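## Task

Get the yellow sponge inside the bin marked R2 so that no part of it sticks out past the bin's rim. The robot must not tip over or be left leaning, or the task fails. It only counts if the sponge stays there without the robot holding it.

## Robot and tools

ROBOT. A Hello Robot Stretch 4, about 1.6 m tall, with one arm. It has an omnidirectional wheeled base (rim within 0.23 m of the base origin), a vertical lift on a mast, a horizontally telescoping arm that reaches forward, a three-joint wrist (yaw, pitch, roll) and a two-finger gripper. Loose objects may occasionally get nudged by something else in the scene.

FRAMES. Base frame: origin on the floor below the base centre, x ahead, y to the left, z up. hand_pose is reported in this frame and marks a point between the open fingertips; with all wrist joints at 0 its axes line up with the base frame. Its printed position may be slightly wrong. The odometry frame is where the base frame was when the scene began.

execute_actions. Argument "actions": a list holding one action, or empty (then it only reports state and images). Argument "cameras": a list from head_camera, head_left_camera, head_right_camera, wrist_camera, all; omitted, null or ["all"] gives every camera, [] gives none. An action contains "base", "joints" or both, optionally "pace" and "contact_limits"; or else only "end_of_arm". Everything in it starts at once and may finish at different times.
- "base": exactly one relative move, measured from where the base last reported itself: {"translate_m": d}, metres, forward positive, -2 to 2, no turning; {"strafe_m": d}, metres sideways, left positive, -2 to 2; {"rotate_rad": d}, radians in place, counter-clockwise from above positive, -3.2 to 3.2.
- "joints": a single object of absolute targets keyed by joint name (any subset): lift_m 0 to 1.2 (tolerance 0.004); arm_m 0 to 0.55 (0.004); wrist_yaw_rad -1.134 to 4.276 (0.02; 0 faces forward, positive turns left, 3.14 is stowed back, beyond 3.4 the arm may obstruct); wrist_pitch_rad -1.117 to 4.259 (0.05; 0 level, 1.57 points down); wrist_roll_rad -1.117 to 4.259 (0.02; 0 has fingers level, positive turns clockwise viewed from behind the gripper); gripper_m -0.038 to 0.141 (0.004; fingertip gap, negative means fingers press together). A joint target outside its range is clipped and reported; any other bad value or unknown key rejects the call and nothing moves.
- "pace": "slow", "default" (if omitted), "fast" or "max". Base top speed 0.1/0.3/0.4/0.6 m/s and turn 1/2/3/4 rad/s respectively; with lift_m above 0.2 at the start of the move these drop, to 0.3 m/s and 1 rad/s at full height.
- "contact_limits": {"arm_m": v}, v from 0 (gentlest) to 0.75 (firmest), default 0.5: how hard the arm may push before halting.
- {"end_of_arm": "enable_torque"} re-powers any wrist or gripper motor that shut off; it then holds its current position.
Anything left out of an action may still be driving toward an earlier target without the status showing it. If a result reports a stop, later motion calls in that same reply are skipped.

wait: {"seconds": 0 to 10}; commands nothing and returns state and images. zoom_image: {"camera": name, "region": [x0, y0, x1, y1]} in pixels of that camera's latest full image, top-left origin, at most 504 by 504. finished_scene: {"scene": n}; ends the scene irreversibly once the last command has been held, reports success and gives the next task.

CAMERAS. head_camera (420x560) sits atop the mast looking forward and down; turn the base to look around. head_left_camera and head_right_camera (fisheye, 420x672) look more steeply down on either side and show the base and arm. wrist_camera (616x392) looks along the fingers, whose tips appear near the bottom.

RESULTS. lidar_m: 12 rough horizontal distances in metres from the base origin, 30-degree sectors, first straight ahead then counter-clockwise (4th left, 7th rear, 10th right); "-" is nothing seen or closer than 0.25 m. It senses from about 0.15 m up to robot height, so table tops register; it may miss transparent items, slim legs and the rear. wrist_depth_mm: 7x7 grid of median depths from top-left, 100 to 2000 mm, "-" if invalid; includes the robot's own body. base_odometry counts wheel rotation only (slip counts as motion); heading -3.142 to 3.142, left positive. If turned_by_wheels and turned_by_imu differ by over about 0.1 rad, the base likely collided or slipped and heading error is roughly their difference. base_tilt in degrees, forward and right positive, with a fixed bias up to about 1.5. motor_effort: percent of maximum, positive toward larger joint values, bracket is the peak in the last action (noisy, fixed per-motor bias); wheel positive means turning right. on_its_own lists uncommanded behaviour; its "held at" is the held target, not the position.
Statuses: "done"; "off_target" (stopped short, may still push); "contact_stop_at_<key>" (hit something; that lift, arm or wheels go slack, lift may sag under load, base may drift); "limit_stop_at_<name>"; "time_out"; "torque_fault" (wrist motor overloaded and went limp, ignores commands until enable_torque, and is penalised). After these the old target is dropped. "limit_stop_at_tilt": leaning over 6 degrees, lift, arm and wheels go slack until it levels. "limit_stop_at_own_body": self-collision guard; moving away works, and lift and arm may go slack. Risky when pitch is below -0.2 with roll below -0.4 or above 4. To unfold at scene start, send lift_m 0.4 with wrist_yaw_rad 0 together.

GRIPPING. Command gripper_m smaller than the object's width; the further below, the harder the squeeze, pulling the item toward the wrist by up to a third of the difference; opening pushes it out. Position and "done" do not prove a grasp; a firm squeeze at a command of 0 or above shows as a clear gripper_m effort change. Fingertips pressed into a surface can jam; lift to free them. A level gripper holding over about 2 kg faults the wrist.

AVOID. Turning or driving with over 1 kg held and arm_m above 0.2, especially fast; sustained pushing or pulling, worse with a high gripper or high contact limit; dropping, slamming or hard hits; leaving the robot tilted or fallen. Release the object so it rests in the bin on its own before finishing.

Each tool is called as a command line: name --argument value for each argument, lists and objects as JSON in quotes; but a table of rows of numbers goes row by row, as --pt "numbers of a row", without its own name.

## Session

execute_actions --actions '[]'

Scene clock: 0.00 s.
base_odometry: x=+0.000 y=+0.000 heading=+0.000 (m, m, rad; odometry frame)
turned_by_wheels: +0.000 (rad since the last result)
turned_by_imu: +0.000 (rad since the last result)
base_tilt: forward=-0.2 right=-0.2 (deg)
lidar_m: 0.84 0.72 0.72 0.90 0.92 0.94 1.16 2.18 1.40 0.86 0.76 0.77
base_status: not commanded
joint_positions: lift_m=+0.237 arm_m=+0.000 wrist_yaw_rad=+3.148 wrist_pitch_rad=-0.013 wrist_roll_rad=-0.005 gripper_m=+0.057
joint_status: not commanded
motor_effort: lift_m=+18 arm_m=+0 wrist_yaw_rad=-1 wrist_pitch_rad=-6 wrist_roll_rad=-1 gripper_m=-3 wheel_0=+0 wheel_1=+0 wheel_2=+0 (%)
hand_pose: x=-0.1184 y=+0.0855 z=+0.4190 quat_wxyz=(-0.003, +0.006, -0.002, +1.000) (m; base frame)
wrist_depth_mm: - 133 1708 1430 1138 946 820 / - 116 144 1464 1138 960 809 / - 123 163 1464 1138 946 809 / 135 135 1756 1464 1160 931 820 / 1921 - 1756 1430 1118 946 820 / 1281 1366 198 1366 200 931 820 / 904 917 1025 108 1008 891 798
pictures: head_camera, head_left_camera, head_right_camera, wrist_camera
Images, in order (width x height): head_camera 420x560, head_left_camera 420x672, head_right_camera 420x672, wrist_camera 616x392.

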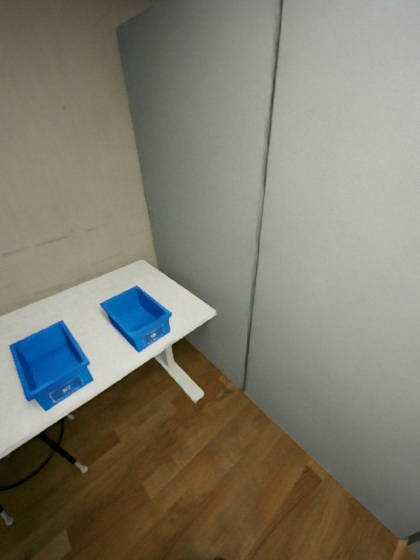

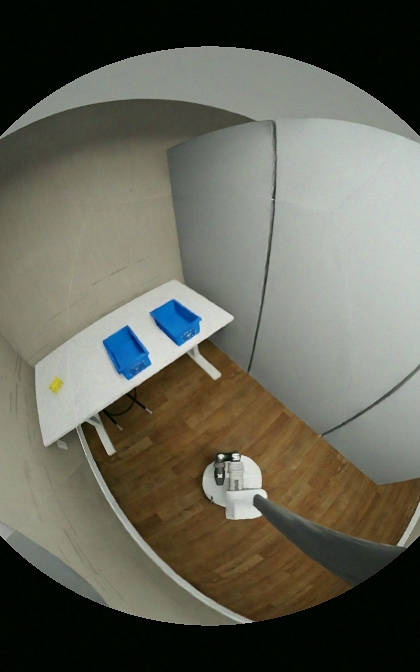

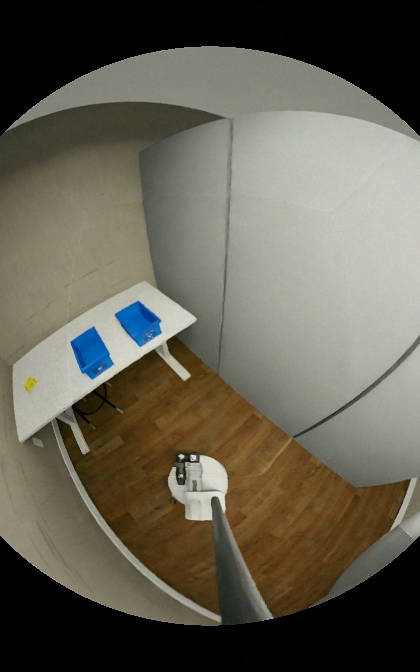

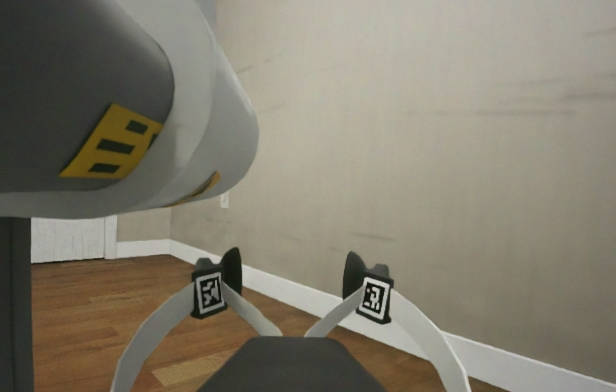

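zoom_image --camera "head_camera" --region '[0, 270, 220, 430]'

execute_actions --actions '[{"base":{"rotate_rad":0.9},"joints":{"lift_m":0.9},"pace":"fast"}]'

Region (0, 270, 220, 430) of head_camera's 420x560 image, scaled by 2.291, with more detail than that image has; it fills the top 367 rows of this view, and the rest is white.

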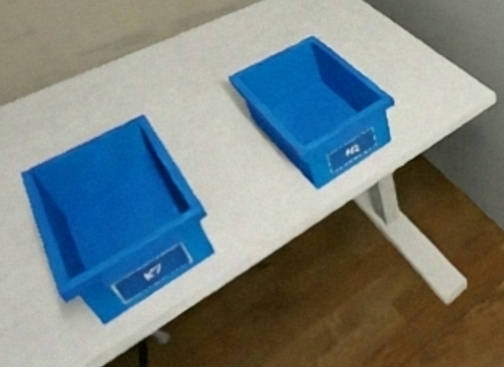

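Scene clock: 7.50 s.
base_odometry: x=+0.000 y=+0.000 heading=+0.900 (m, m, rad; odometry frame)
turned_by_wheels: +0.900 (rad since the last result)
turned_by_imu: +0.888 (rad since the last result)
base_tilt: forward=-0.2 right=-0.1 (deg)
lidar_m: 0.72 0.79 0.94 0.93 1.07 1.70 2.19 0.95 0.76 0.77 0.88 0.73
base_status: done
joint_positions: lift_m=+0.900 arm_m=+0.000 wrist_yaw_rad=+3.148 wrist_pitch_rad=-0.013 wrist_roll_rad=-0.005 gripper_m=+0.057
joint_status: all done
motor_effort: lift_m=+21(23) arm_m=+0(0) wrist_yaw_rad=-1(1) wrist_pitch_rad=-7(6) wrist_roll_rad=+0(1) gripper_m=-4(3) wheel_0=+0(6) wheel_1=+0(6) wheel_2=+1(9) (%)
hand_pose: x=-0.1184 y=+0.0855 z=+1.0817 quat_wxyz=(-0.003, +0.006, -0.002, +1.000) (m; base frame)
wrist_depth_mm: - 133 - - - - 1708 / - 116 144 - - - 1661 / - 123 163 - - - 1661 / 134 135 - - - - 1661 / 1060 1430 - - - - 1618 / 1078 1397 198 - 198 - 1576 / 1060 1336 - 108 - - 1576
pictures: head_camera, head_left_camera, head_right_camera, wrist_camera
Images, in order (width x height): head_camera 420x560, head_left_camera 420x672, head_right_camera 420x672, wrist_camera 616x392.

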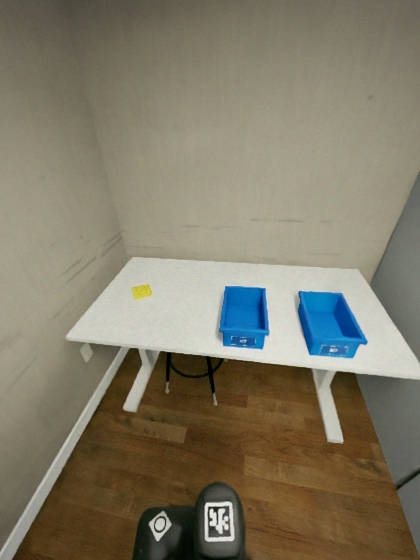

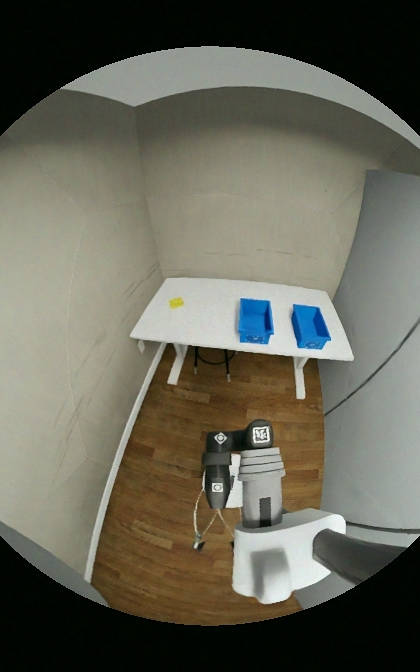

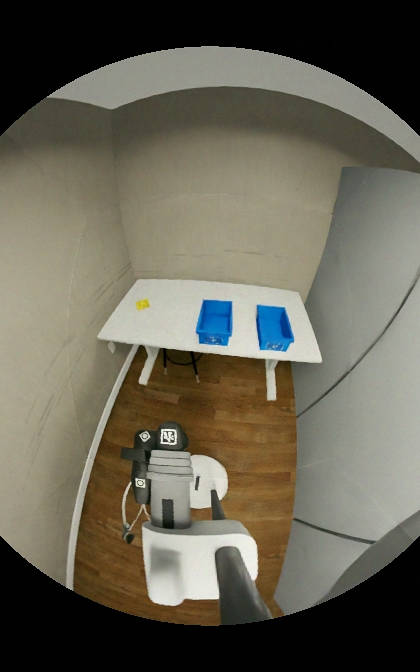

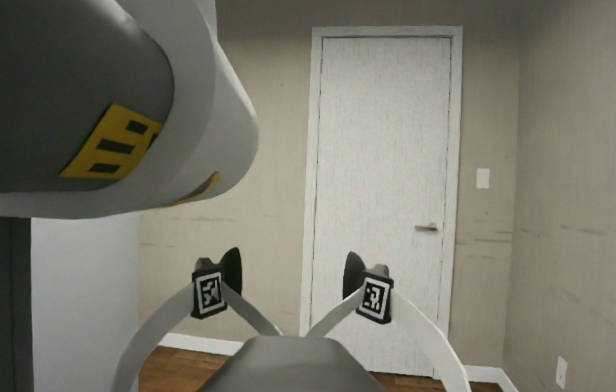

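execute_actions --actions '[{"base":{"rotate_rad":-0.09},"joints":{"lift_m":0.95,"wrist_yaw_rad":0,"wrist_pitch_rad":0.6,"gripper_m":0.14},"pace":"fast"}]'

zoom_image --camera "head_camera" --region '[190, 280, 370, 380]'

Scene clock: 15.50 s.
base_odometry: x=+0.000 y=+0.000 heading=+0.810 (m, m, rad; odometry frame)
turned_by_wheels: -0.090 (rad since the last result)
turned_by_imu: -0.090 (rad since the last result)
base_tilt: forward=-0.2 right=-0.2 (deg)
lidar_m: 0.71 0.81 0.97 0.94 1.03 1.51 2.19 1.01 0.79 0.77 0.83 0.73
base_status: done
joint_positions: lift_m=+0.950 arm_m=+0.000 wrist_yaw_rad=+0.000 wrist_pitch_rad=+0.602 wrist_roll_rad=-0.005 gripper_m=+0.140
joint_status: all done
motor_effort: lift_m=+21(22) arm_m=+0(0) wrist_yaw_rad=-2(6) wrist_pitch_rad=-5(5) wrist_roll_rad=-1(1) gripper_m=+0(2) wheel_0=+1(5) wheel_1=+1(5) wheel_2=+0(6) (%)
hand_pose: x=+0.4085 y=-0.0873 z=+0.9647 quat_wxyz=(+0.955, -0.002, +0.296, +0.001) (m; base frame)
wrist_depth_mm: 1281 1308 1281 1229 1229 1182 1138 / 1078 1078 1118 866 1205 1229 1182 / 798 820 759 854 842 809 1008 / 699 699 661 661 707 634 715 / 1366 1336 1537 1537 1537 1138 661 / 1308 1255 1281 1397 1336 1336 1078 / 1118 1160 1205 108 1255 1205 1042
pictures: head_camera, head_left_camera, head_right_camera, wrist_camera
Images, in order (width x height): head_camera 420x560, head_left_camera 420x672, head_right_camera 420x672, wrist_camera 616x392.

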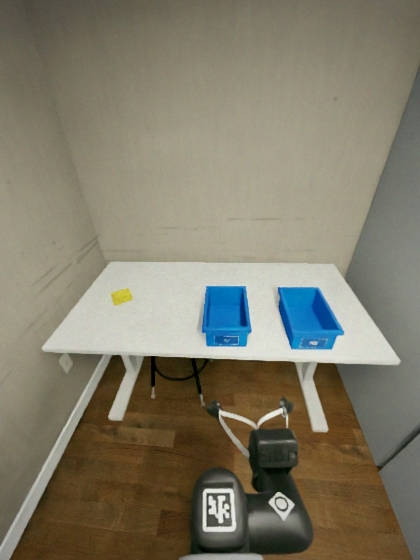

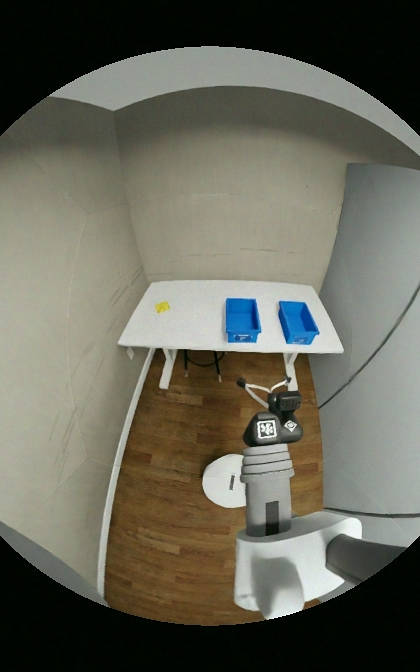

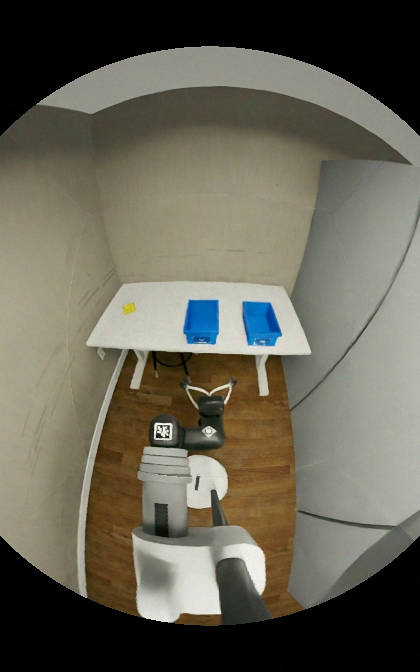

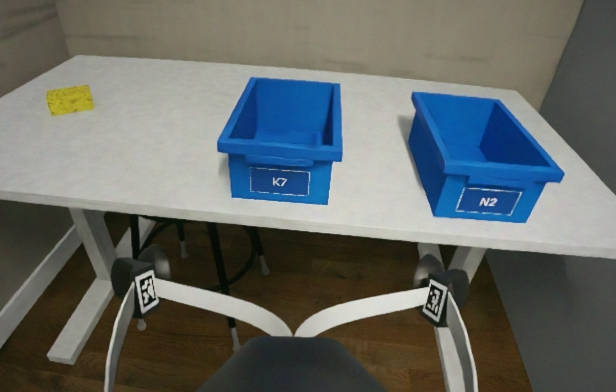

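Region (190, 280, 370, 380) of head_camera's 420x560 image, scaled by 2.800, with more detail than that image has.

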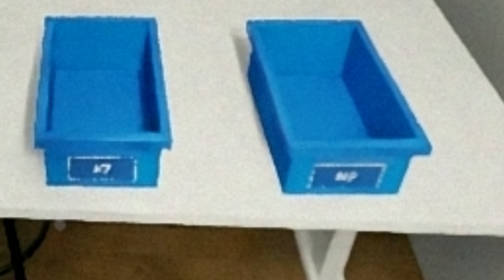

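zoom_image --camera "wrist_camera" --region '[400, 150, 600, 250]'

zoom_image --camera "head_right_camera" --region '[0, 300, 420, 672]'

Region (400, 150, 600, 250) of wrist_camera's 616x392 image, scaled by 2.520.

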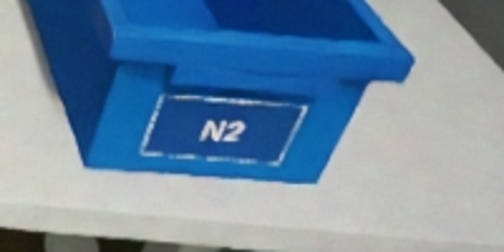

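Region (0, 300, 420, 672) of head_right_camera's 420x672 image, scaled by 1.200, with more detail than that image has; it fills the top 446 rows of this view, and the rest is white.

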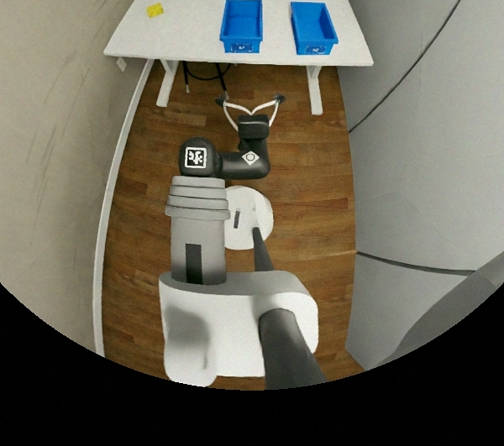

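execute_actions --actions '[{"base":{"strafe_m":0.52},"joints":{"lift_m":1.08,"wrist_pitch_rad":1.2,"arm_m":0.3},"pace":"fast"}]' --cameras '[]'

execute_actions --actions '[{"base":{"translate_m":0.3},"pace":"fast"}]'

Scene clock: 41.80 s.
base_odometry: x=-0.377 y=+0.358 heading=+0.810 (m, m, rad; odometry frame)
turned_by_wheels: +0.000 (rad since the last result)
turned_by_imu: -0.003 (rad since the last result)
base_tilt: forward=-0.2 right=-0.2 (deg)
lidar_m: 0.78 0.57 0.44 0.40 0.46 0.65 2.12 1.69 1.31 1.27 1.05 0.76
base_status: done
joint_positions: lift_m=+1.080 arm_m=+0.298 wrist_yaw_rad=+0.000 wrist_pitch_rad=+1.201 wrist_roll_rad=-0.005 gripper_m=+0.140
joint_status: all done
motor_effort: lift_m=+21(23) arm_m=+9(12) wrist_yaw_rad=-2(2) wrist_pitch_rad=-2(5) wrist_roll_rad=+0(1) gripper_m=+1(0) wheel_0=+0(10) wheel_1=-3(10) wheel_2=+0(1) (%)
hand_pose: x=+0.5737 y=-0.0874 z=+0.9891 quat_wxyz=(+0.825, -0.002, +0.565, +0.001) (m; base frame)
wrist_depth_mm: 615 609 609 621 627 634 585 / 634 569 574 585 591 603 574 / 627 798 564 564 564 569 564 / 676 1008 1281 1308 1336 1336 1336 / 691 904 1229 1255 1255 1255 1281 / 723 878 1138 1182 1182 1205 1182 / 750 1098 1138 108 1160 1160 1182
pictures: none
No camera images: the call's "cameras" was empty. Leave "cameras" out to get every camera's image.

Scene clock: 44.17 s.
base_odometry: x=-0.170 y=+0.576 heading=+0.810 (m, m, rad; odometry frame)
turned_by_wheels: +0.000 (rad since the last result)
turned_by_imu: -0.001 (rad since the last result)
base_tilt: forward=-0.2 right=-0.2 (deg)
lidar_m: 0.47 0.50 0.39 0.39 0.40 0.66 2.42 1.75 1.36 1.31 0.63 0.51
base_status: done
joint_positions: lift_m=+1.080 arm_m=+0.298 wrist_yaw_rad=+0.000 wrist_pitch_rad=+1.201 wrist_roll_rad=-0.005 gripper_m=+0.140
joint_status: not commanded
motor_effort: lift_m=+21(21) arm_m=+9(9) wrist_yaw_rad=-2(1) wrist_pitch_rad=-2(2) wrist_roll_rad=-1(1) gripper_m=+0(0) wheel_0=+1(4) wheel_1=+1(5) wheel_2=+2(10) (%)
hand_pose: x=+0.5737 y=-0.0874 z=+0.9891 quat_wxyz=(+0.825, -0.002, +0.565, +0.001) (m; base frame)
wrist_depth_mm: 574 603 609 621 627 640 654 / 597 574 580 585 597 609 615 / 585 539 539 554 564 574 580 / 569 517 517 530 535 544 544 / 492 488 496 504 512 517 521 / 462 455 469 477 477 488 500 / 676 842 455 108 466 469 477
pictures: head_camera, head_left_camera, head_right_camera, wrist_camera
Images, in order (width x height): head_camera 420x560, head_left_camera 420x672, head_right_camera 420x672, wrist_camera 616x392.

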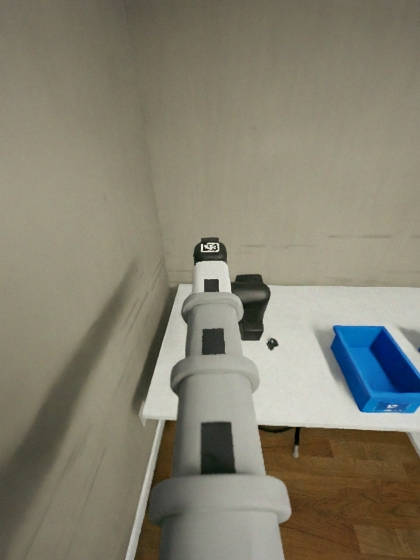

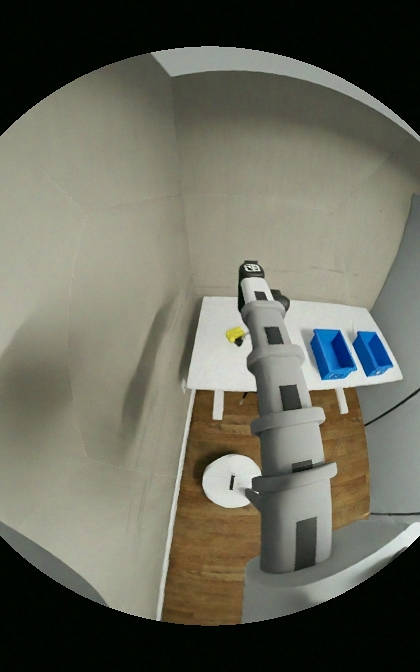

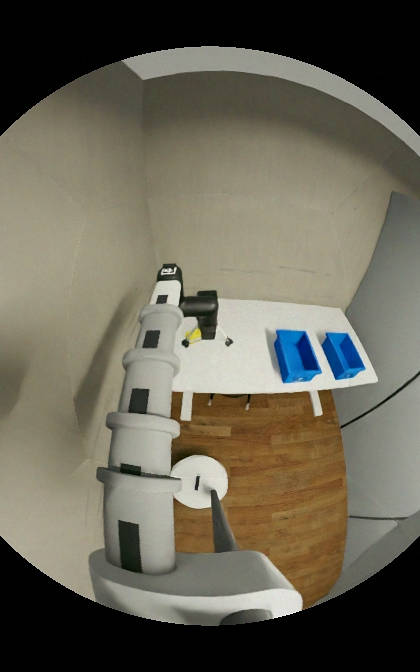

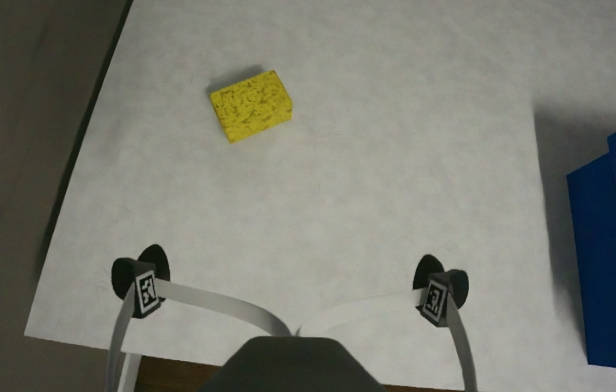

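execute_actions --actions '[{"base":{"strafe_m":0.08},"joints":{"wrist_pitch_rad":1.55,"arm_m":0.5},"pace":"fast"}]' --cameras '[]'

execute_actions --actions '[{"base":{"translate_m":0.15},"joints":{"lift_m":1.0},"pace":"fast"}]'

Scene clock: 73.40 s.
base_odometry: x=-0.228 y=+0.631 heading=+0.810 (m, m, rad; odometry frame)
turned_by_wheels: +0.000 (rad since the last result)
turned_by_imu: -0.001 (rad since the last result)
base_tilt: forward=-0.2 right=-0.2 (deg)
lidar_m: 0.47 0.41 0.32 0.30 0.33 0.54 2.42 1.84 1.43 1.40 0.65 0.48
base_status: done
joint_positions: lift_m=+1.080 arm_m=+0.498 wrist_yaw_rad=+0.000 wrist_pitch_rad=+1.550 wrist_roll_rad=-0.005 gripper_m=+0.140
joint_status: all done
motor_effort: lift_m=+21(21) arm_m=+9(6) wrist_yaw_rad=-2(0) wrist_pitch_rad=+0(5) wrist_roll_rad=-1(0) gripper_m=+0(1) wheel_0=+1(8) wheel_1=-2(9) wheel_2=+1(1) (%)
hand_pose: x=+0.6754 y=-0.0874 z=+0.9696 quat_wxyz=(+0.714, -0.002, +0.700, +0.002) (m; base frame)
wrist_depth_mm: 469 466 466 469 473 480 484 / 488 466 469 427 480 480 488 / 492 466 469 477 477 484 488 / 508 469 469 477 480 484 488 / 530 469 473 480 480 488 492 / 564 469 473 480 484 492 496 / 574 715 480 108 488 492 500
pictures: none
No camera images: the call's "cameras" was empty. Leave "cameras" out to get every camera's image.

Scene clock: 75.13 s.
base_odometry: x=-0.125 y=+0.740 heading=+0.811 (m, m, rad; odometry frame)
turned_by_wheels: +0.000 (rad since the last result)
turned_by_imu: +0.000 (rad since the last result)
base_tilt: forward=-0.2 right=-0.2 (deg)
lidar_m: 0.31 0.36 0.30 0.29 0.33 0.47 2.43 1.86 1.43 1.05 0.45 0.34
base_status: done
joint_positions: lift_m=+1.000 arm_m=+0.498 wrist_yaw_rad=+0.000 wrist_pitch_rad=+1.550 wrist_roll_rad=-0.005 gripper_m=+0.140
joint_status: all done
motor_effort: lift_m=+16(18) arm_m=+9(9) wrist_yaw_rad=-2(2) wrist_pitch_rad=+0(1) wrist_roll_rad=+0(0) gripper_m=+1(2) wheel_0=+0(7) wheel_1=+1(5) wheel_2=+0(9) (%)
hand_pose: x=+0.6754 y=-0.0874 z=+0.8900 quat_wxyz=(+0.714, -0.002, +0.700, +0.002) (m; base frame)
wrist_depth_mm: 449 387 387 392 397 399 402 / 469 384 392 394 397 399 404 / 466 387 389 394 399 402 404 / 462 389 392 351 402 404 407 / 477 389 394 353 402 407 410 / 480 389 397 399 402 407 413 / 488 394 397 108 407 410 413
pictures: head_camera, head_left_camera, head_right_camera, wrist_camera
Images, in order (width x height): head_camera 420x560, head_left_camera 420x672, head_right_camera 420x672, wrist_camera 616x392.

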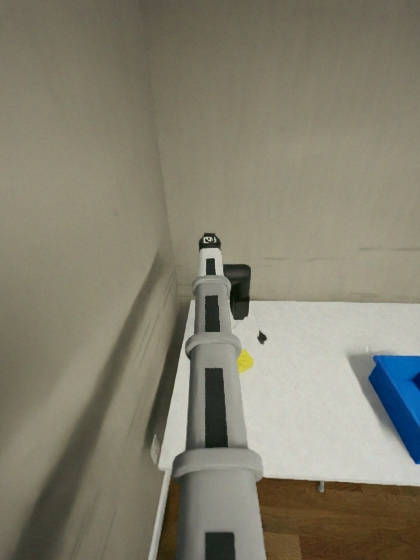

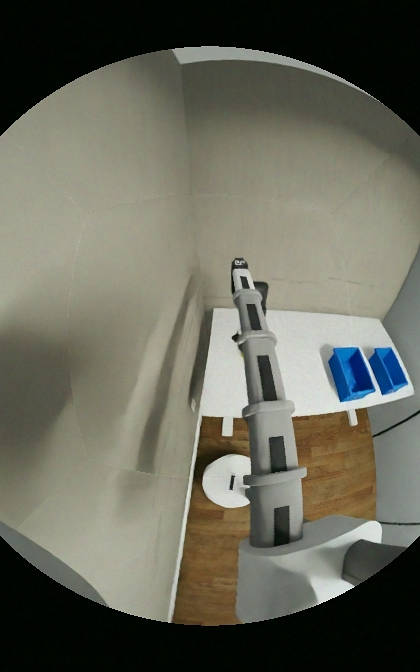

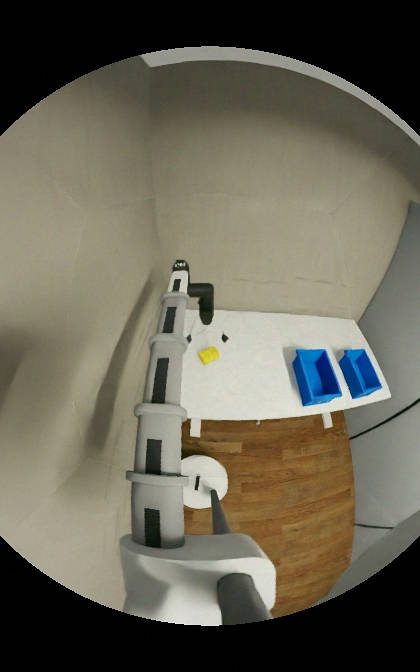

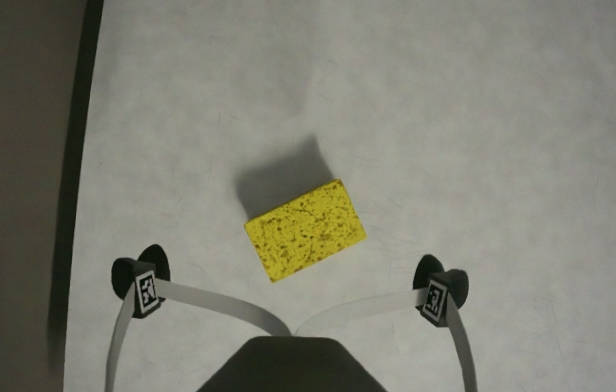

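execute_actions --actions '[{"joints":{"lift_m":0.9,"wrist_roll_rad":1.12,"arm_m":0.505},"pace":"fast"}]' --cameras '["wrist_camera","head_right_camera"]'

Scene clock: 81.40 s.
base_odometry: x=-0.125 y=+0.740 heading=+0.811 (m, m, rad; odometry frame)
turned_by_wheels: +0.000 (rad since the last result)
turned_by_imu: -0.001 (rad since the last result)
base_tilt: forward=-0.1 right=-0.2 (deg)
lidar_m: 0.32 0.36 0.29 0.29 0.32 0.49 2.43 1.86 1.44 1.05 0.46 0.35
base_status: not commanded
joint_positions: lift_m=+0.900 arm_m=+0.503 wrist_yaw_rad=+0.000 wrist_pitch_rad=+1.550 wrist_roll_rad=+1.120 gripper_m=+0.140
joint_status: all done
motor_effort: lift_m=+16(15) arm_m=+9(12) wrist_yaw_rad=-1(2) wrist_pitch_rad=+0(1) wrist_roll_rad=+1(4) gripper_m=+0(1) wheel_0=-1(0) wheel_1=+1(1) wheel_2=+0(0) (%)
hand_pose: x=+0.6803 y=-0.0874 z=+0.7900 quat_wxyz=(+0.605, +0.379, +0.593, -0.372) (m; base frame)
wrist_depth_mm: 282 286 289 291 293 296 298 / 283 286 289 291 296 297 300 / 285 287 291 294 297 300 301 / 287 290 291 250 297 300 303 / 287 289 293 251 298 303 304 / 289 291 296 251 298 304 306 / 290 294 294 108 301 304 309
pictures: head_right_camera, wrist_camera
Images, in order (width x height): head_right_camera 420x672, wrist_camera 616x392.

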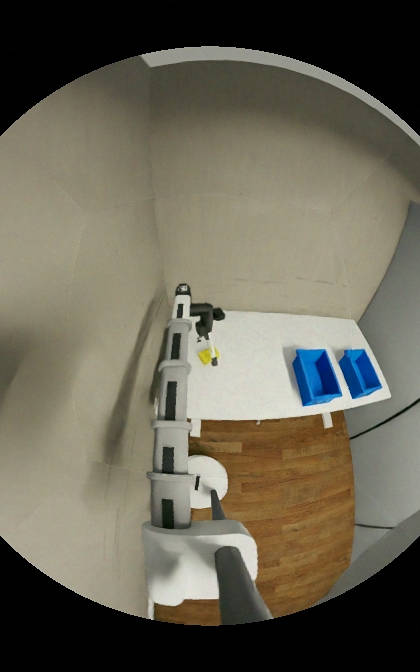

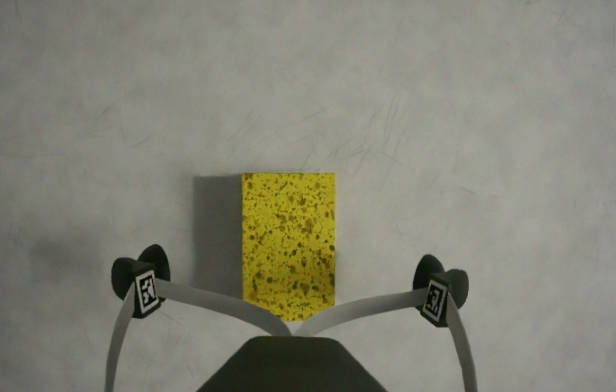

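execute_actions --actions '[{"joints":{"lift_m":0.84,"gripper_m":0.095}}]' --cameras '["wrist_camera","head_right_camera"]'

Scene clock: 90.47 s.
base_odometry: x=-0.125 y=+0.740 heading=+0.811 (m, m, rad; odometry frame)
turned_by_wheels: +0.000 (rad since the last result)
turned_by_imu: -0.001 (rad since the last result)
base_tilt: forward=-0.3 right=-0.2 (deg)
lidar_m: 0.33 0.37 0.30 0.30 0.33 0.50 2.45 1.87 1.44 1.06 0.46 0.35
base_status: not commanded
joint_positions: lift_m=+0.841 arm_m=+0.503 wrist_yaw_rad=-0.001 wrist_pitch_rad=+1.556 wrist_roll_rad=+1.120 gripper_m=+0.095
joint_status: all done
motor_effort: lift_m=+3(15) arm_m=+9(9) wrist_yaw_rad=+2(2) wrist_pitch_rad=-16(16) wrist_roll_rad=+1(1) gripper_m=-11(14) wheel_0=+1(0) wheel_1=+2(1) wheel_2=+0(0) (%)
hand_pose: x=+0.6786 y=-0.0874 z=+0.7310 quat_wxyz=(+0.604, +0.379, +0.594, -0.373) (m; base frame)
wrist_depth_mm: 234 236 237 240 242 244 246 / 235 236 239 241 243 246 247 / 235 237 240 243 244 246 249 / 236 238 239 198 245 247 250 / 237 240 216 198 246 249 250 / 237 239 198 199 220 249 251 / 239 242 243 108 248 250 252
pictures: head_right_camera, wrist_camera
Images, in order (width x height): head_right_camera 420x672, wrist_camera 616x392.

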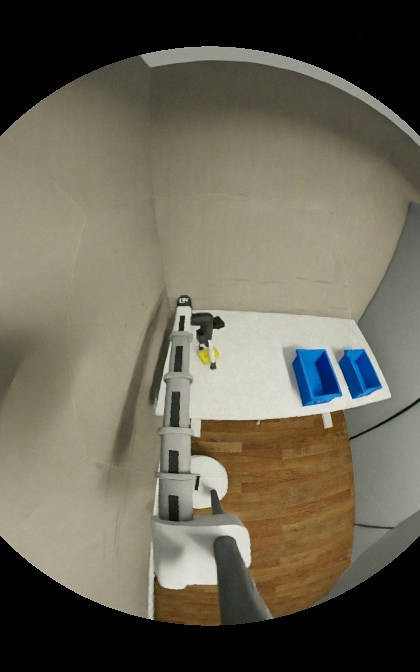

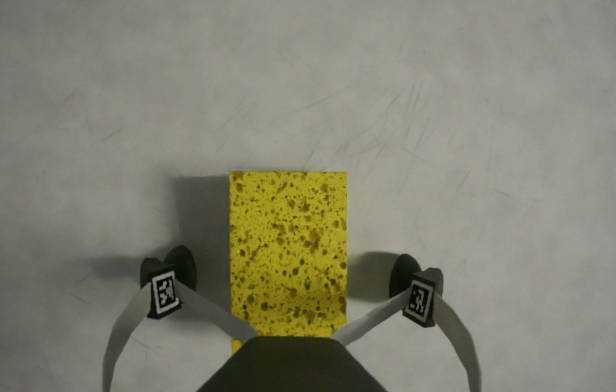

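Fingertips are touching the table; raise a bit, then close.

execute_actions --actions '[{"joints":{"lift_m":0.862}}]' --cameras '[]'

execute_actions --actions '[{"joints":{"gripper_m":0.03}}]' --cameras '["wrist_camera"]'

Scene clock: 95.17 s.
base_odometry: x=-0.125 y=+0.740 heading=+0.811 (m, m, rad; odometry frame)
turned_by_wheels: +0.000 (rad since the last result)
turned_by_imu: -0.001 (rad since the last result)
base_tilt: forward=-0.2 right=-0.2 (deg)
lidar_m: 0.33 0.38 0.29 0.28 0.31 0.50 2.42 1.83 1.44 1.02 0.44 0.35
base_status: not commanded
joint_positions: lift_m=+0.862 arm_m=+0.503 wrist_yaw_rad=+0.000 wrist_pitch_rad=+1.550 wrist_roll_rad=+1.120 gripper_m=+0.095
joint_status: all done
motor_effort: lift_m=+21(22) arm_m=+9(9) wrist_yaw_rad=+0(2) wrist_pitch_rad=-2(16) wrist_roll_rad=+0(1) gripper_m=+1(13) wheel_0=+1(0) wheel_1=+1(1) wheel_2=+0(0) (%)
hand_pose: x=+0.6802 y=-0.0874 z=+0.7515 quat_wxyz=(+0.605, +0.379, +0.593, -0.372) (m; base frame)
wrist_depth_mm: 245 247 251 252 255 258 258 / 247 249 250 254 256 258 260 / 248 250 252 254 257 259 262 / 249 251 252 211 258 262 264 / 250 251 216 211 259 262 265 / 250 253 211 212 202 264 266 / 253 255 256 108 262 266 267
pictures: none
No camera images: the call's "cameras" was empty. Leave "cameras" out to get every camera's image.

Scene clock: 96.63 s.
base_odometry: x=-0.125 y=+0.740 heading=+0.811 (m, m, rad; odometry frame)
turned_by_wheels: +0.000 (rad since the last result)
turned_by_imu: +0.000 (rad since the last result)
base_tilt: forward=-0.2 right=-0.2 (deg)
lidar_m: 0.33 0.36 0.30 0.29 0.32 0.51 2.43 1.87 1.45 1.08 0.44 0.34
base_status: not commanded
joint_positions: lift_m=+0.862 arm_m=+0.503 wrist_yaw_rad=+0.000 wrist_pitch_rad=+1.550 wrist_roll_rad=+1.120 gripper_m=+0.030
joint_status: all done
motor_effort: lift_m=+21(21) arm_m=+9(9) wrist_yaw_rad=+0(0) wrist_pitch_rad=-1(1) wrist_roll_rad=+1(0) gripper_m=-17(18) wheel_0=+1(1) wheel_1=+1(2) wheel_2=+0(0) (%)
hand_pose: x=+0.6802 y=-0.0874 z=+0.7515 quat_wxyz=(+0.605, +0.379, +0.593, -0.372) (m; base frame)
wrist_depth_mm: 245 248 251 252 255 257 258 / 247 249 251 253 255 258 260 / 247 250 253 255 257 259 262 / 249 250 253 201 258 262 264 / 251 252 219 202 259 263 264 / 251 252 202 203 190 265 265 / 252 254 257 108 262 265 267
pictures: wrist_camera
Images, in order (width x height): wrist_camera 616x392.

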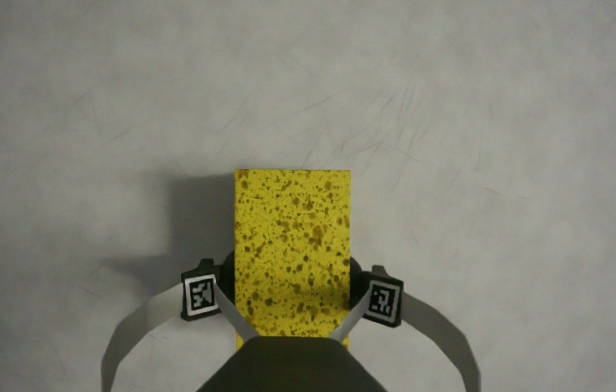

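execute_actions --actions '[{"joints":{"lift_m":0.92},"pace":"fast"}]' --cameras '[]'

execute_actions --actions '[{"base":{"translate_m":-0.4},"joints":{"arm_m":0.0,"wrist_roll_rad":0,"lift_m":0.95},"pace":"fast"}]' --cameras '[]'

execute_actions --actions '[{"base":{"rotate_rad":-2.7},"pace":"fast"}]'

Scene clock: 105.00 s.
base_odometry: x=-0.125 y=+0.740 heading=+0.811 (m, m, rad; odometry frame)
turned_by_wheels: +0.000 (rad since the last result)
turned_by_imu: -0.001 (rad since the last result)
base_tilt: forward=-0.2 right=-0.2 (deg)
lidar_m: 0.31 0.38 0.30 0.28 0.33 0.49 2.44 1.82 1.44 1.09 0.46 0.34
base_status: not commanded
joint_positions: lift_m=+0.920 arm_m=+0.503 wrist_yaw_rad=+0.000 wrist_pitch_rad=+1.550 wrist_roll_rad=+1.120 gripper_m=+0.030
joint_status: all done
motor_effort: lift_m=+21(23) arm_m=+9(9) wrist_yaw_rad=+0(0) wrist_pitch_rad=-1(1) wrist_roll_rad=+1(0) gripper_m=-16(16) wheel_0=+1(0) wheel_1=+1(1) wheel_2=+0(0) (%)
hand_pose: x=+0.6802 y=-0.0874 z=+0.8096 quat_wxyz=(+0.605, +0.379, +0.593, -0.372) (m; base frame)
wrist_depth_mm: 301 304 307 310 312 317 319 / 303 306 307 312 315 317 320 / 304 307 309 314 315 319 322 / 306 309 310 201 317 322 324 / 307 309 218 202 319 322 325 / 309 310 201 202 191 324 325 / 309 312 315 108 322 325 327
pictures: none
No camera images: the call's "cameras" was empty. Leave "cameras" out to get every camera's image.

Scene clock: 107.53 s.
base_odometry: x=-0.400 y=+0.450 heading=+0.811 (m, m, rad; odometry frame)
turned_by_wheels: +0.000 (rad since the last result)
turned_by_imu: +0.001 (rad since the last result)
base_tilt: forward=-0.2 right=-0.2 (deg)
lidar_m: 0.72 0.44 0.34 0.30 0.37 0.54 2.16 1.78 1.40 1.38 0.98 0.76
base_status: done
joint_positions: lift_m=+0.950 arm_m=+0.002 wrist_yaw_rad=+0.000 wrist_pitch_rad=+1.550 wrist_roll_rad=+0.000 gripper_m=+0.030
joint_status: all done
motor_effort: lift_m=+21(22) arm_m=-9(11) wrist_yaw_rad=+0(0) wrist_pitch_rad=-1(1) wrist_roll_rad=-2(5) gripper_m=-18(17) wheel_0=+1(5) wheel_1=+0(5) wheel_2=+0(10) (%)
hand_pose: x=+0.1784 y=-0.0874 z=+0.8396 quat_wxyz=(+0.714, +0.000, +0.700, +0.000) (m; base frame)
wrist_depth_mm: 574 831 1060 1060 1098 1098 1118 / 597 866 1060 1078 1098 1098 1098 / 603 917 1078 1078 1078 1118 1118 / 627 976 1060 201 1098 1118 1118 / 647 976 219 202 1098 1118 1118 / 683 891 201 202 191 1118 1118 / 699 1078 1078 108 1098 1138 1138
pictures: none
No camera images: the call's "cameras" was empty. Leave "cameras" out to get every camera's image.

Scene clock: 110.37 s.
base_odometry: x=-0.400 y=+0.450 heading=-1.889 (m, m, rad; odometry frame)
turned_by_wheels: -2.700 (rad since the last result)
turned_by_imu: -2.668 (rad since the last result)
base_tilt: forward=-0.2 right=-0.2 (deg)
lidar_m: 2.29 1.43 1.37 1.08 0.79 0.75 0.49 0.36 0.32 0.37 0.50 1.46
base_status: done
joint_positions: lift_m=+0.950 arm_m=+0.002 wrist_yaw_rad=+0.000 wrist_pitch_rad=+1.550 wrist_roll_rad=+0.000 gripper_m=+0.030
joint_status: not commanded
motor_effort: lift_m=+21(21) arm_m=-9(9) wrist_yaw_rad=+0(0) wrist_pitch_rad=-1(1) wrist_roll_rad=-1(2) gripper_m=-16(15) wheel_0=+2(5) wheel_1=+1(8) wheel_2=+1(6) (%)
hand_pose: x=+0.1784 y=-0.0874 z=+0.8396 quat_wxyz=(+0.714, +0.000, +0.700, +0.000) (m; base frame)
wrist_depth_mm: 1042 1060 1060 1060 1078 1078 1008 / 1060 1042 1060 1078 1098 1098 866 / 1042 1060 1078 1078 1118 1042 732 / 1060 1060 1078 201 1078 904 634 / 1060 1060 219 202 1078 759 554 / 1060 1078 202 202 191 627 500 / 1060 1060 1078 108 798 521 455
pictures: head_camera, head_left_camera, head_right_camera, wrist_camera
Images, in order (width x height): head_camera 420x560, head_left_camera 420x672, head_right_camera 420x672, wrist_camera 616x392.

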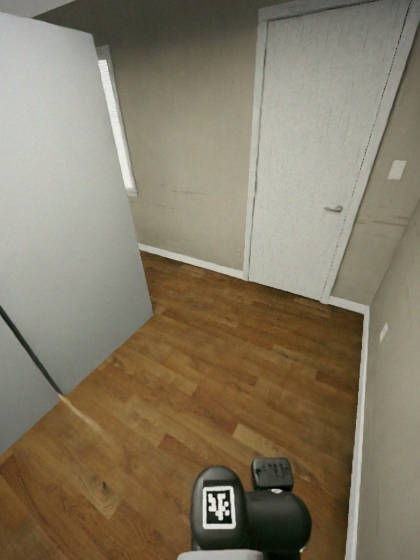

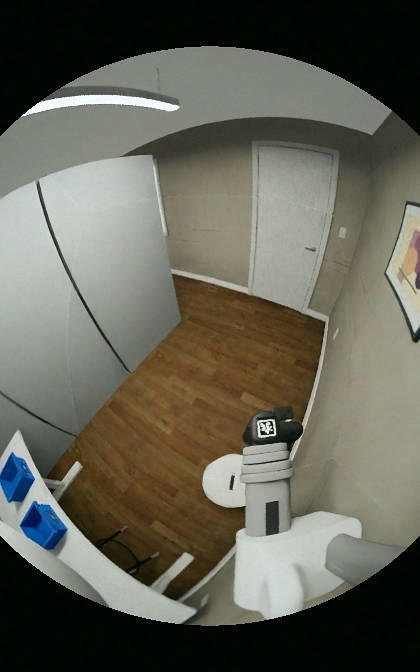

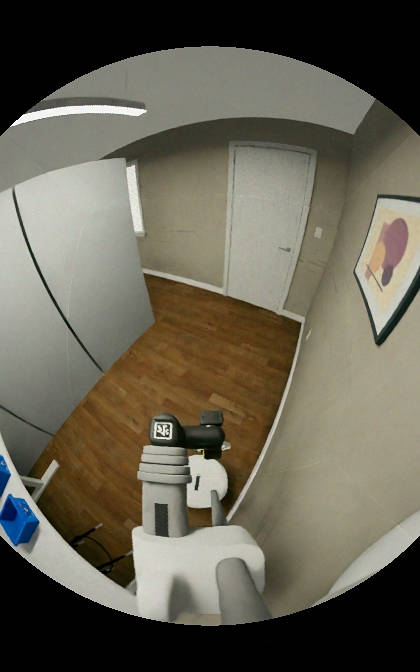

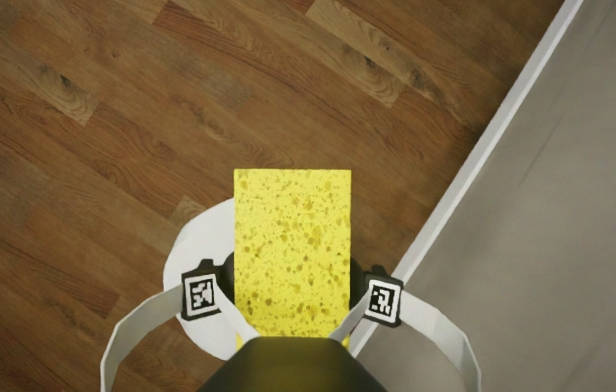

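execute_actions --actions '[{"base":{"translate_m":1.85},"joints":{"lift_m":0.6},"pace":"max"}]' --cameras '[]'

execute_actions --actions '[{"base":{"rotate_rad":1.1},"pace":"fast"}]' --cameras '["head_camera","head_left_camera"]'

Scene clock: 124.70 s.
base_odometry: x=-0.979 y=-1.307 heading=-1.889 (m, m, rad; odometry frame)
turned_by_wheels: +0.000 (rad since the last result)
turned_by_imu: -0.006 (rad since the last result)
base_tilt: forward=-0.2 right=-0.2 (deg)
lidar_m: 0.62 0.90 2.52 0.55 0.63 1.82 1.81 1.34 1.27 0.85 0.62 0.59
base_status: done
joint_positions: lift_m=+0.600 arm_m=+0.002 wrist_yaw_rad=+0.000 wrist_pitch_rad=+1.550 wrist_roll_rad=+0.000 gripper_m=+0.030
joint_status: all done
motor_effort: lift_m=+16(19) arm_m=-9(9) wrist_yaw_rad=-1(0) wrist_pitch_rad=+0(1) wrist_roll_rad=-2(2) gripper_m=-17(17) wheel_0=+1(6) wheel_1=+0(5) wheel_2=+2(11) (%)
hand_pose: x=+0.1784 y=-0.0874 z=+0.4900 quat_wxyz=(+0.714, +0.000, +0.700, +0.000) (m; base frame)
wrist_depth_mm: 691 707 699 723 723 559 466 / 699 699 707 715 732 691 569 / 699 699 715 723 732 732 707 / 707 707 525 200 723 741 741 / 707 508 219 202 741 741 750 / 707 504 201 202 191 741 750 / 715 504 508 108 732 750 768
pictures: none
No camera images: the call's "cameras" was empty. Leave "cameras" out to get every camera's image.

Scene clock: 126.23 s.
base_odometry: x=-0.979 y=-1.307 heading=-0.789 (m, m, rad; odometry frame)
turned_by_wheels: +1.100 (rad since the last result)
turned_by_imu: +1.087 (rad since the last result)
base_tilt: forward=-0.1 right=-0.2 (deg)
lidar_m: 2.73 0.55 0.67 2.27 1.74 1.32 1.28 0.80 0.60 0.59 0.63 0.95
base_status: done
joint_positions: lift_m=+0.600 arm_m=+0.002 wrist_yaw_rad=+0.000 wrist_pitch_rad=+1.550 wrist_roll_rad=+0.000 gripper_m=+0.030
joint_status: not commanded
motor_effort: lift_m=+16(16) arm_m=-9(9) wrist_yaw_rad=-2(1) wrist_pitch_rad=+0(0) wrist_roll_rad=-2(2) gripper_m=-16(16) wheel_0=-1(7) wheel_1=+1(7) wheel_2=+0(8) (%)
hand_pose: x=+0.1784 y=-0.0874 z=+0.4900 quat_wxyz=(+0.714, +0.000, +0.700, +0.000) (m; base frame)
wrist_depth_mm: 621 699 707 715 723 732 741 / 699 707 707 723 723 732 732 / 699 707 715 723 732 741 750 / 707 707 525 201 723 741 741 / 707 504 219 202 732 741 723 / 715 500 202 203 191 750 699 / 715 504 508 108 741 750 676
pictures: head_camera, head_left_camera
Images, in order (width x height): head_camera 420x560, head_left_camera 420x672.

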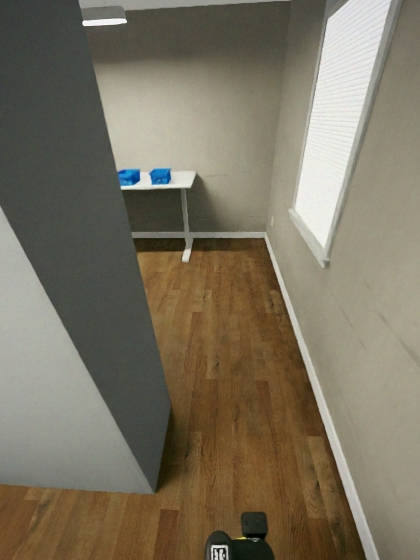

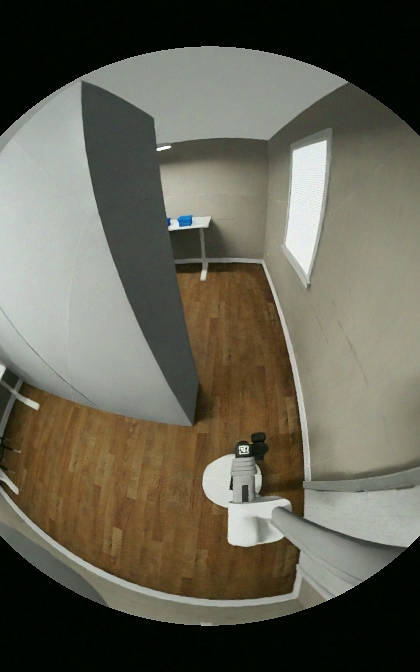

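execute_actions --actions '[{"base":{"strafe_m":-0.17},"pace":"fast"}]' --cameras '[]'

execute_actions --actions '[{"base":{"translate_m":1.5},"joints":{"wrist_pitch_rad":0.5},"pace":"max"}]'

Scene clock: 135.70 s.
base_odometry: x=-1.100 y=-1.427 heading=-0.789 (m, m, rad; odometry frame)
turned_by_wheels: +0.000 (rad since the last result)
turned_by_imu: +0.000 (rad since the last result)
base_tilt: forward=-0.2 right=-0.2 (deg)
lidar_m: 2.16 0.68 0.68 2.24 1.75 1.34 1.30 0.53 0.42 0.43 0.47 0.67
base_status: done
joint_positions: lift_m=+0.600 arm_m=+0.002 wrist_yaw_rad=+0.000 wrist_pitch_rad=+1.550 wrist_roll_rad=+0.000 gripper_m=+0.030
joint_status: not commanded
motor_effort: lift_m=+16(16) arm_m=-8(9) wrist_yaw_rad=-1(1) wrist_pitch_rad=+0(0) wrist_roll_rad=-2(1) gripper_m=-18(16) wheel_0=-2(11) wheel_1=+1(11) wheel_2=-1(1) (%)
hand_pose: x=+0.1784 y=-0.0874 z=+0.4899 quat_wxyz=(+0.714, +0.000, +0.700, +0.000) (m; base frame)
wrist_depth_mm: 691 699 707 715 723 732 564 / 699 699 715 723 723 723 559 / 699 715 715 723 732 723 535 / 707 707 521 201 723 723 521 / 707 508 219 202 732 699 517 / 707 500 201 202 190 654 508 / 707 504 504 108 741 597 496
pictures: none
No camera images: the call's "cameras" was empty. Leave "cameras" out to get every camera's image.

Scene clock: 140.40 s.
base_odometry: x=-0.042 y=-2.491 heading=-0.789 (m, m, rad; odometry frame)
turned_by_wheels: +0.000 (rad since the last result)
turned_by_imu: -0.005 (rad since the last result)
base_tilt: forward=-0.2 right=-0.2 (deg)
lidar_m: 1.40 1.27 1.82 1.92 0.83 0.75 1.67 0.71 0.51 0.49 0.53 0.75
base_status: done
joint_positions: lift_m=+0.600 arm_m=+0.002 wrist_yaw_rad=+0.000 wrist_pitch_rad=+0.502 wrist_roll_rad=+0.000 gripper_m=+0.030
joint_status: all done
motor_effort: lift_m=+16(16) arm_m=-9(9) wrist_yaw_rad=-1(0) wrist_pitch_rad=-6(11) wrist_roll_rad=-2(2) gripper_m=-18(18) wheel_0=+0(5) wheel_1=-1(5) wheel_2=+0(13) (%)
hand_pose: x=+0.4253 y=-0.0874 z=+0.6395 quat_wxyz=(+0.969, +0.000, +0.249, +0.000) (m; base frame)
wrist_depth_mm: 1708 1661 1661 1618 1576 1118 732 / 1808 1756 1808 1756 1708 1118 732 / 1863 1863 1863 1863 1808 1078 723 / 1430 1430 1430 201 1576 1060 715 / 1182 1182 219 202 1255 1042 699 / 976 976 202 202 191 946 676 / 854 866 904 108 917 831 683
pictures: head_camera, head_left_camera, head_right_camera, wrist_camera
Images, in order (width x height): head_camera 420x560, head_left_camera 420x672, head_right_camera 420x672, wrist_camera 616x392.

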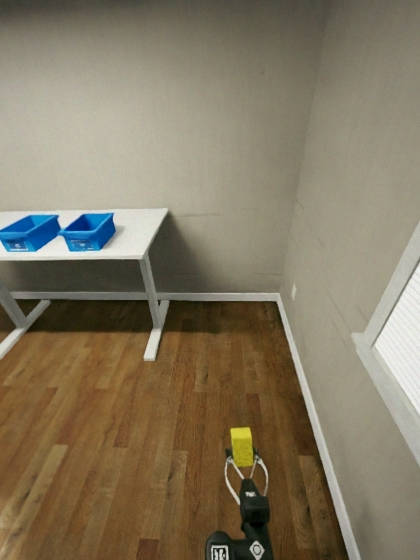

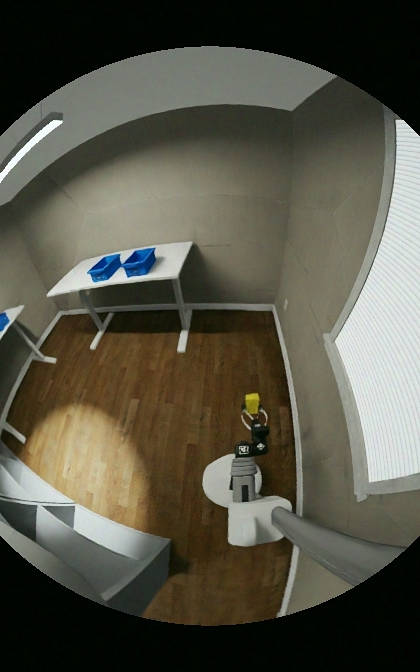

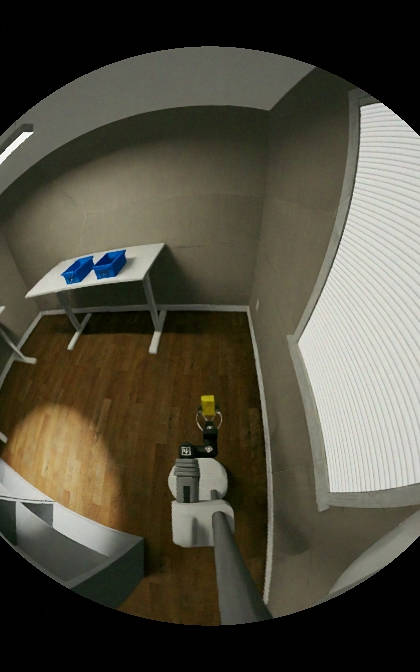

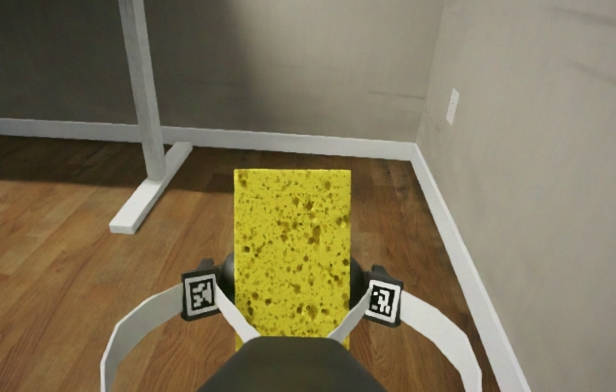

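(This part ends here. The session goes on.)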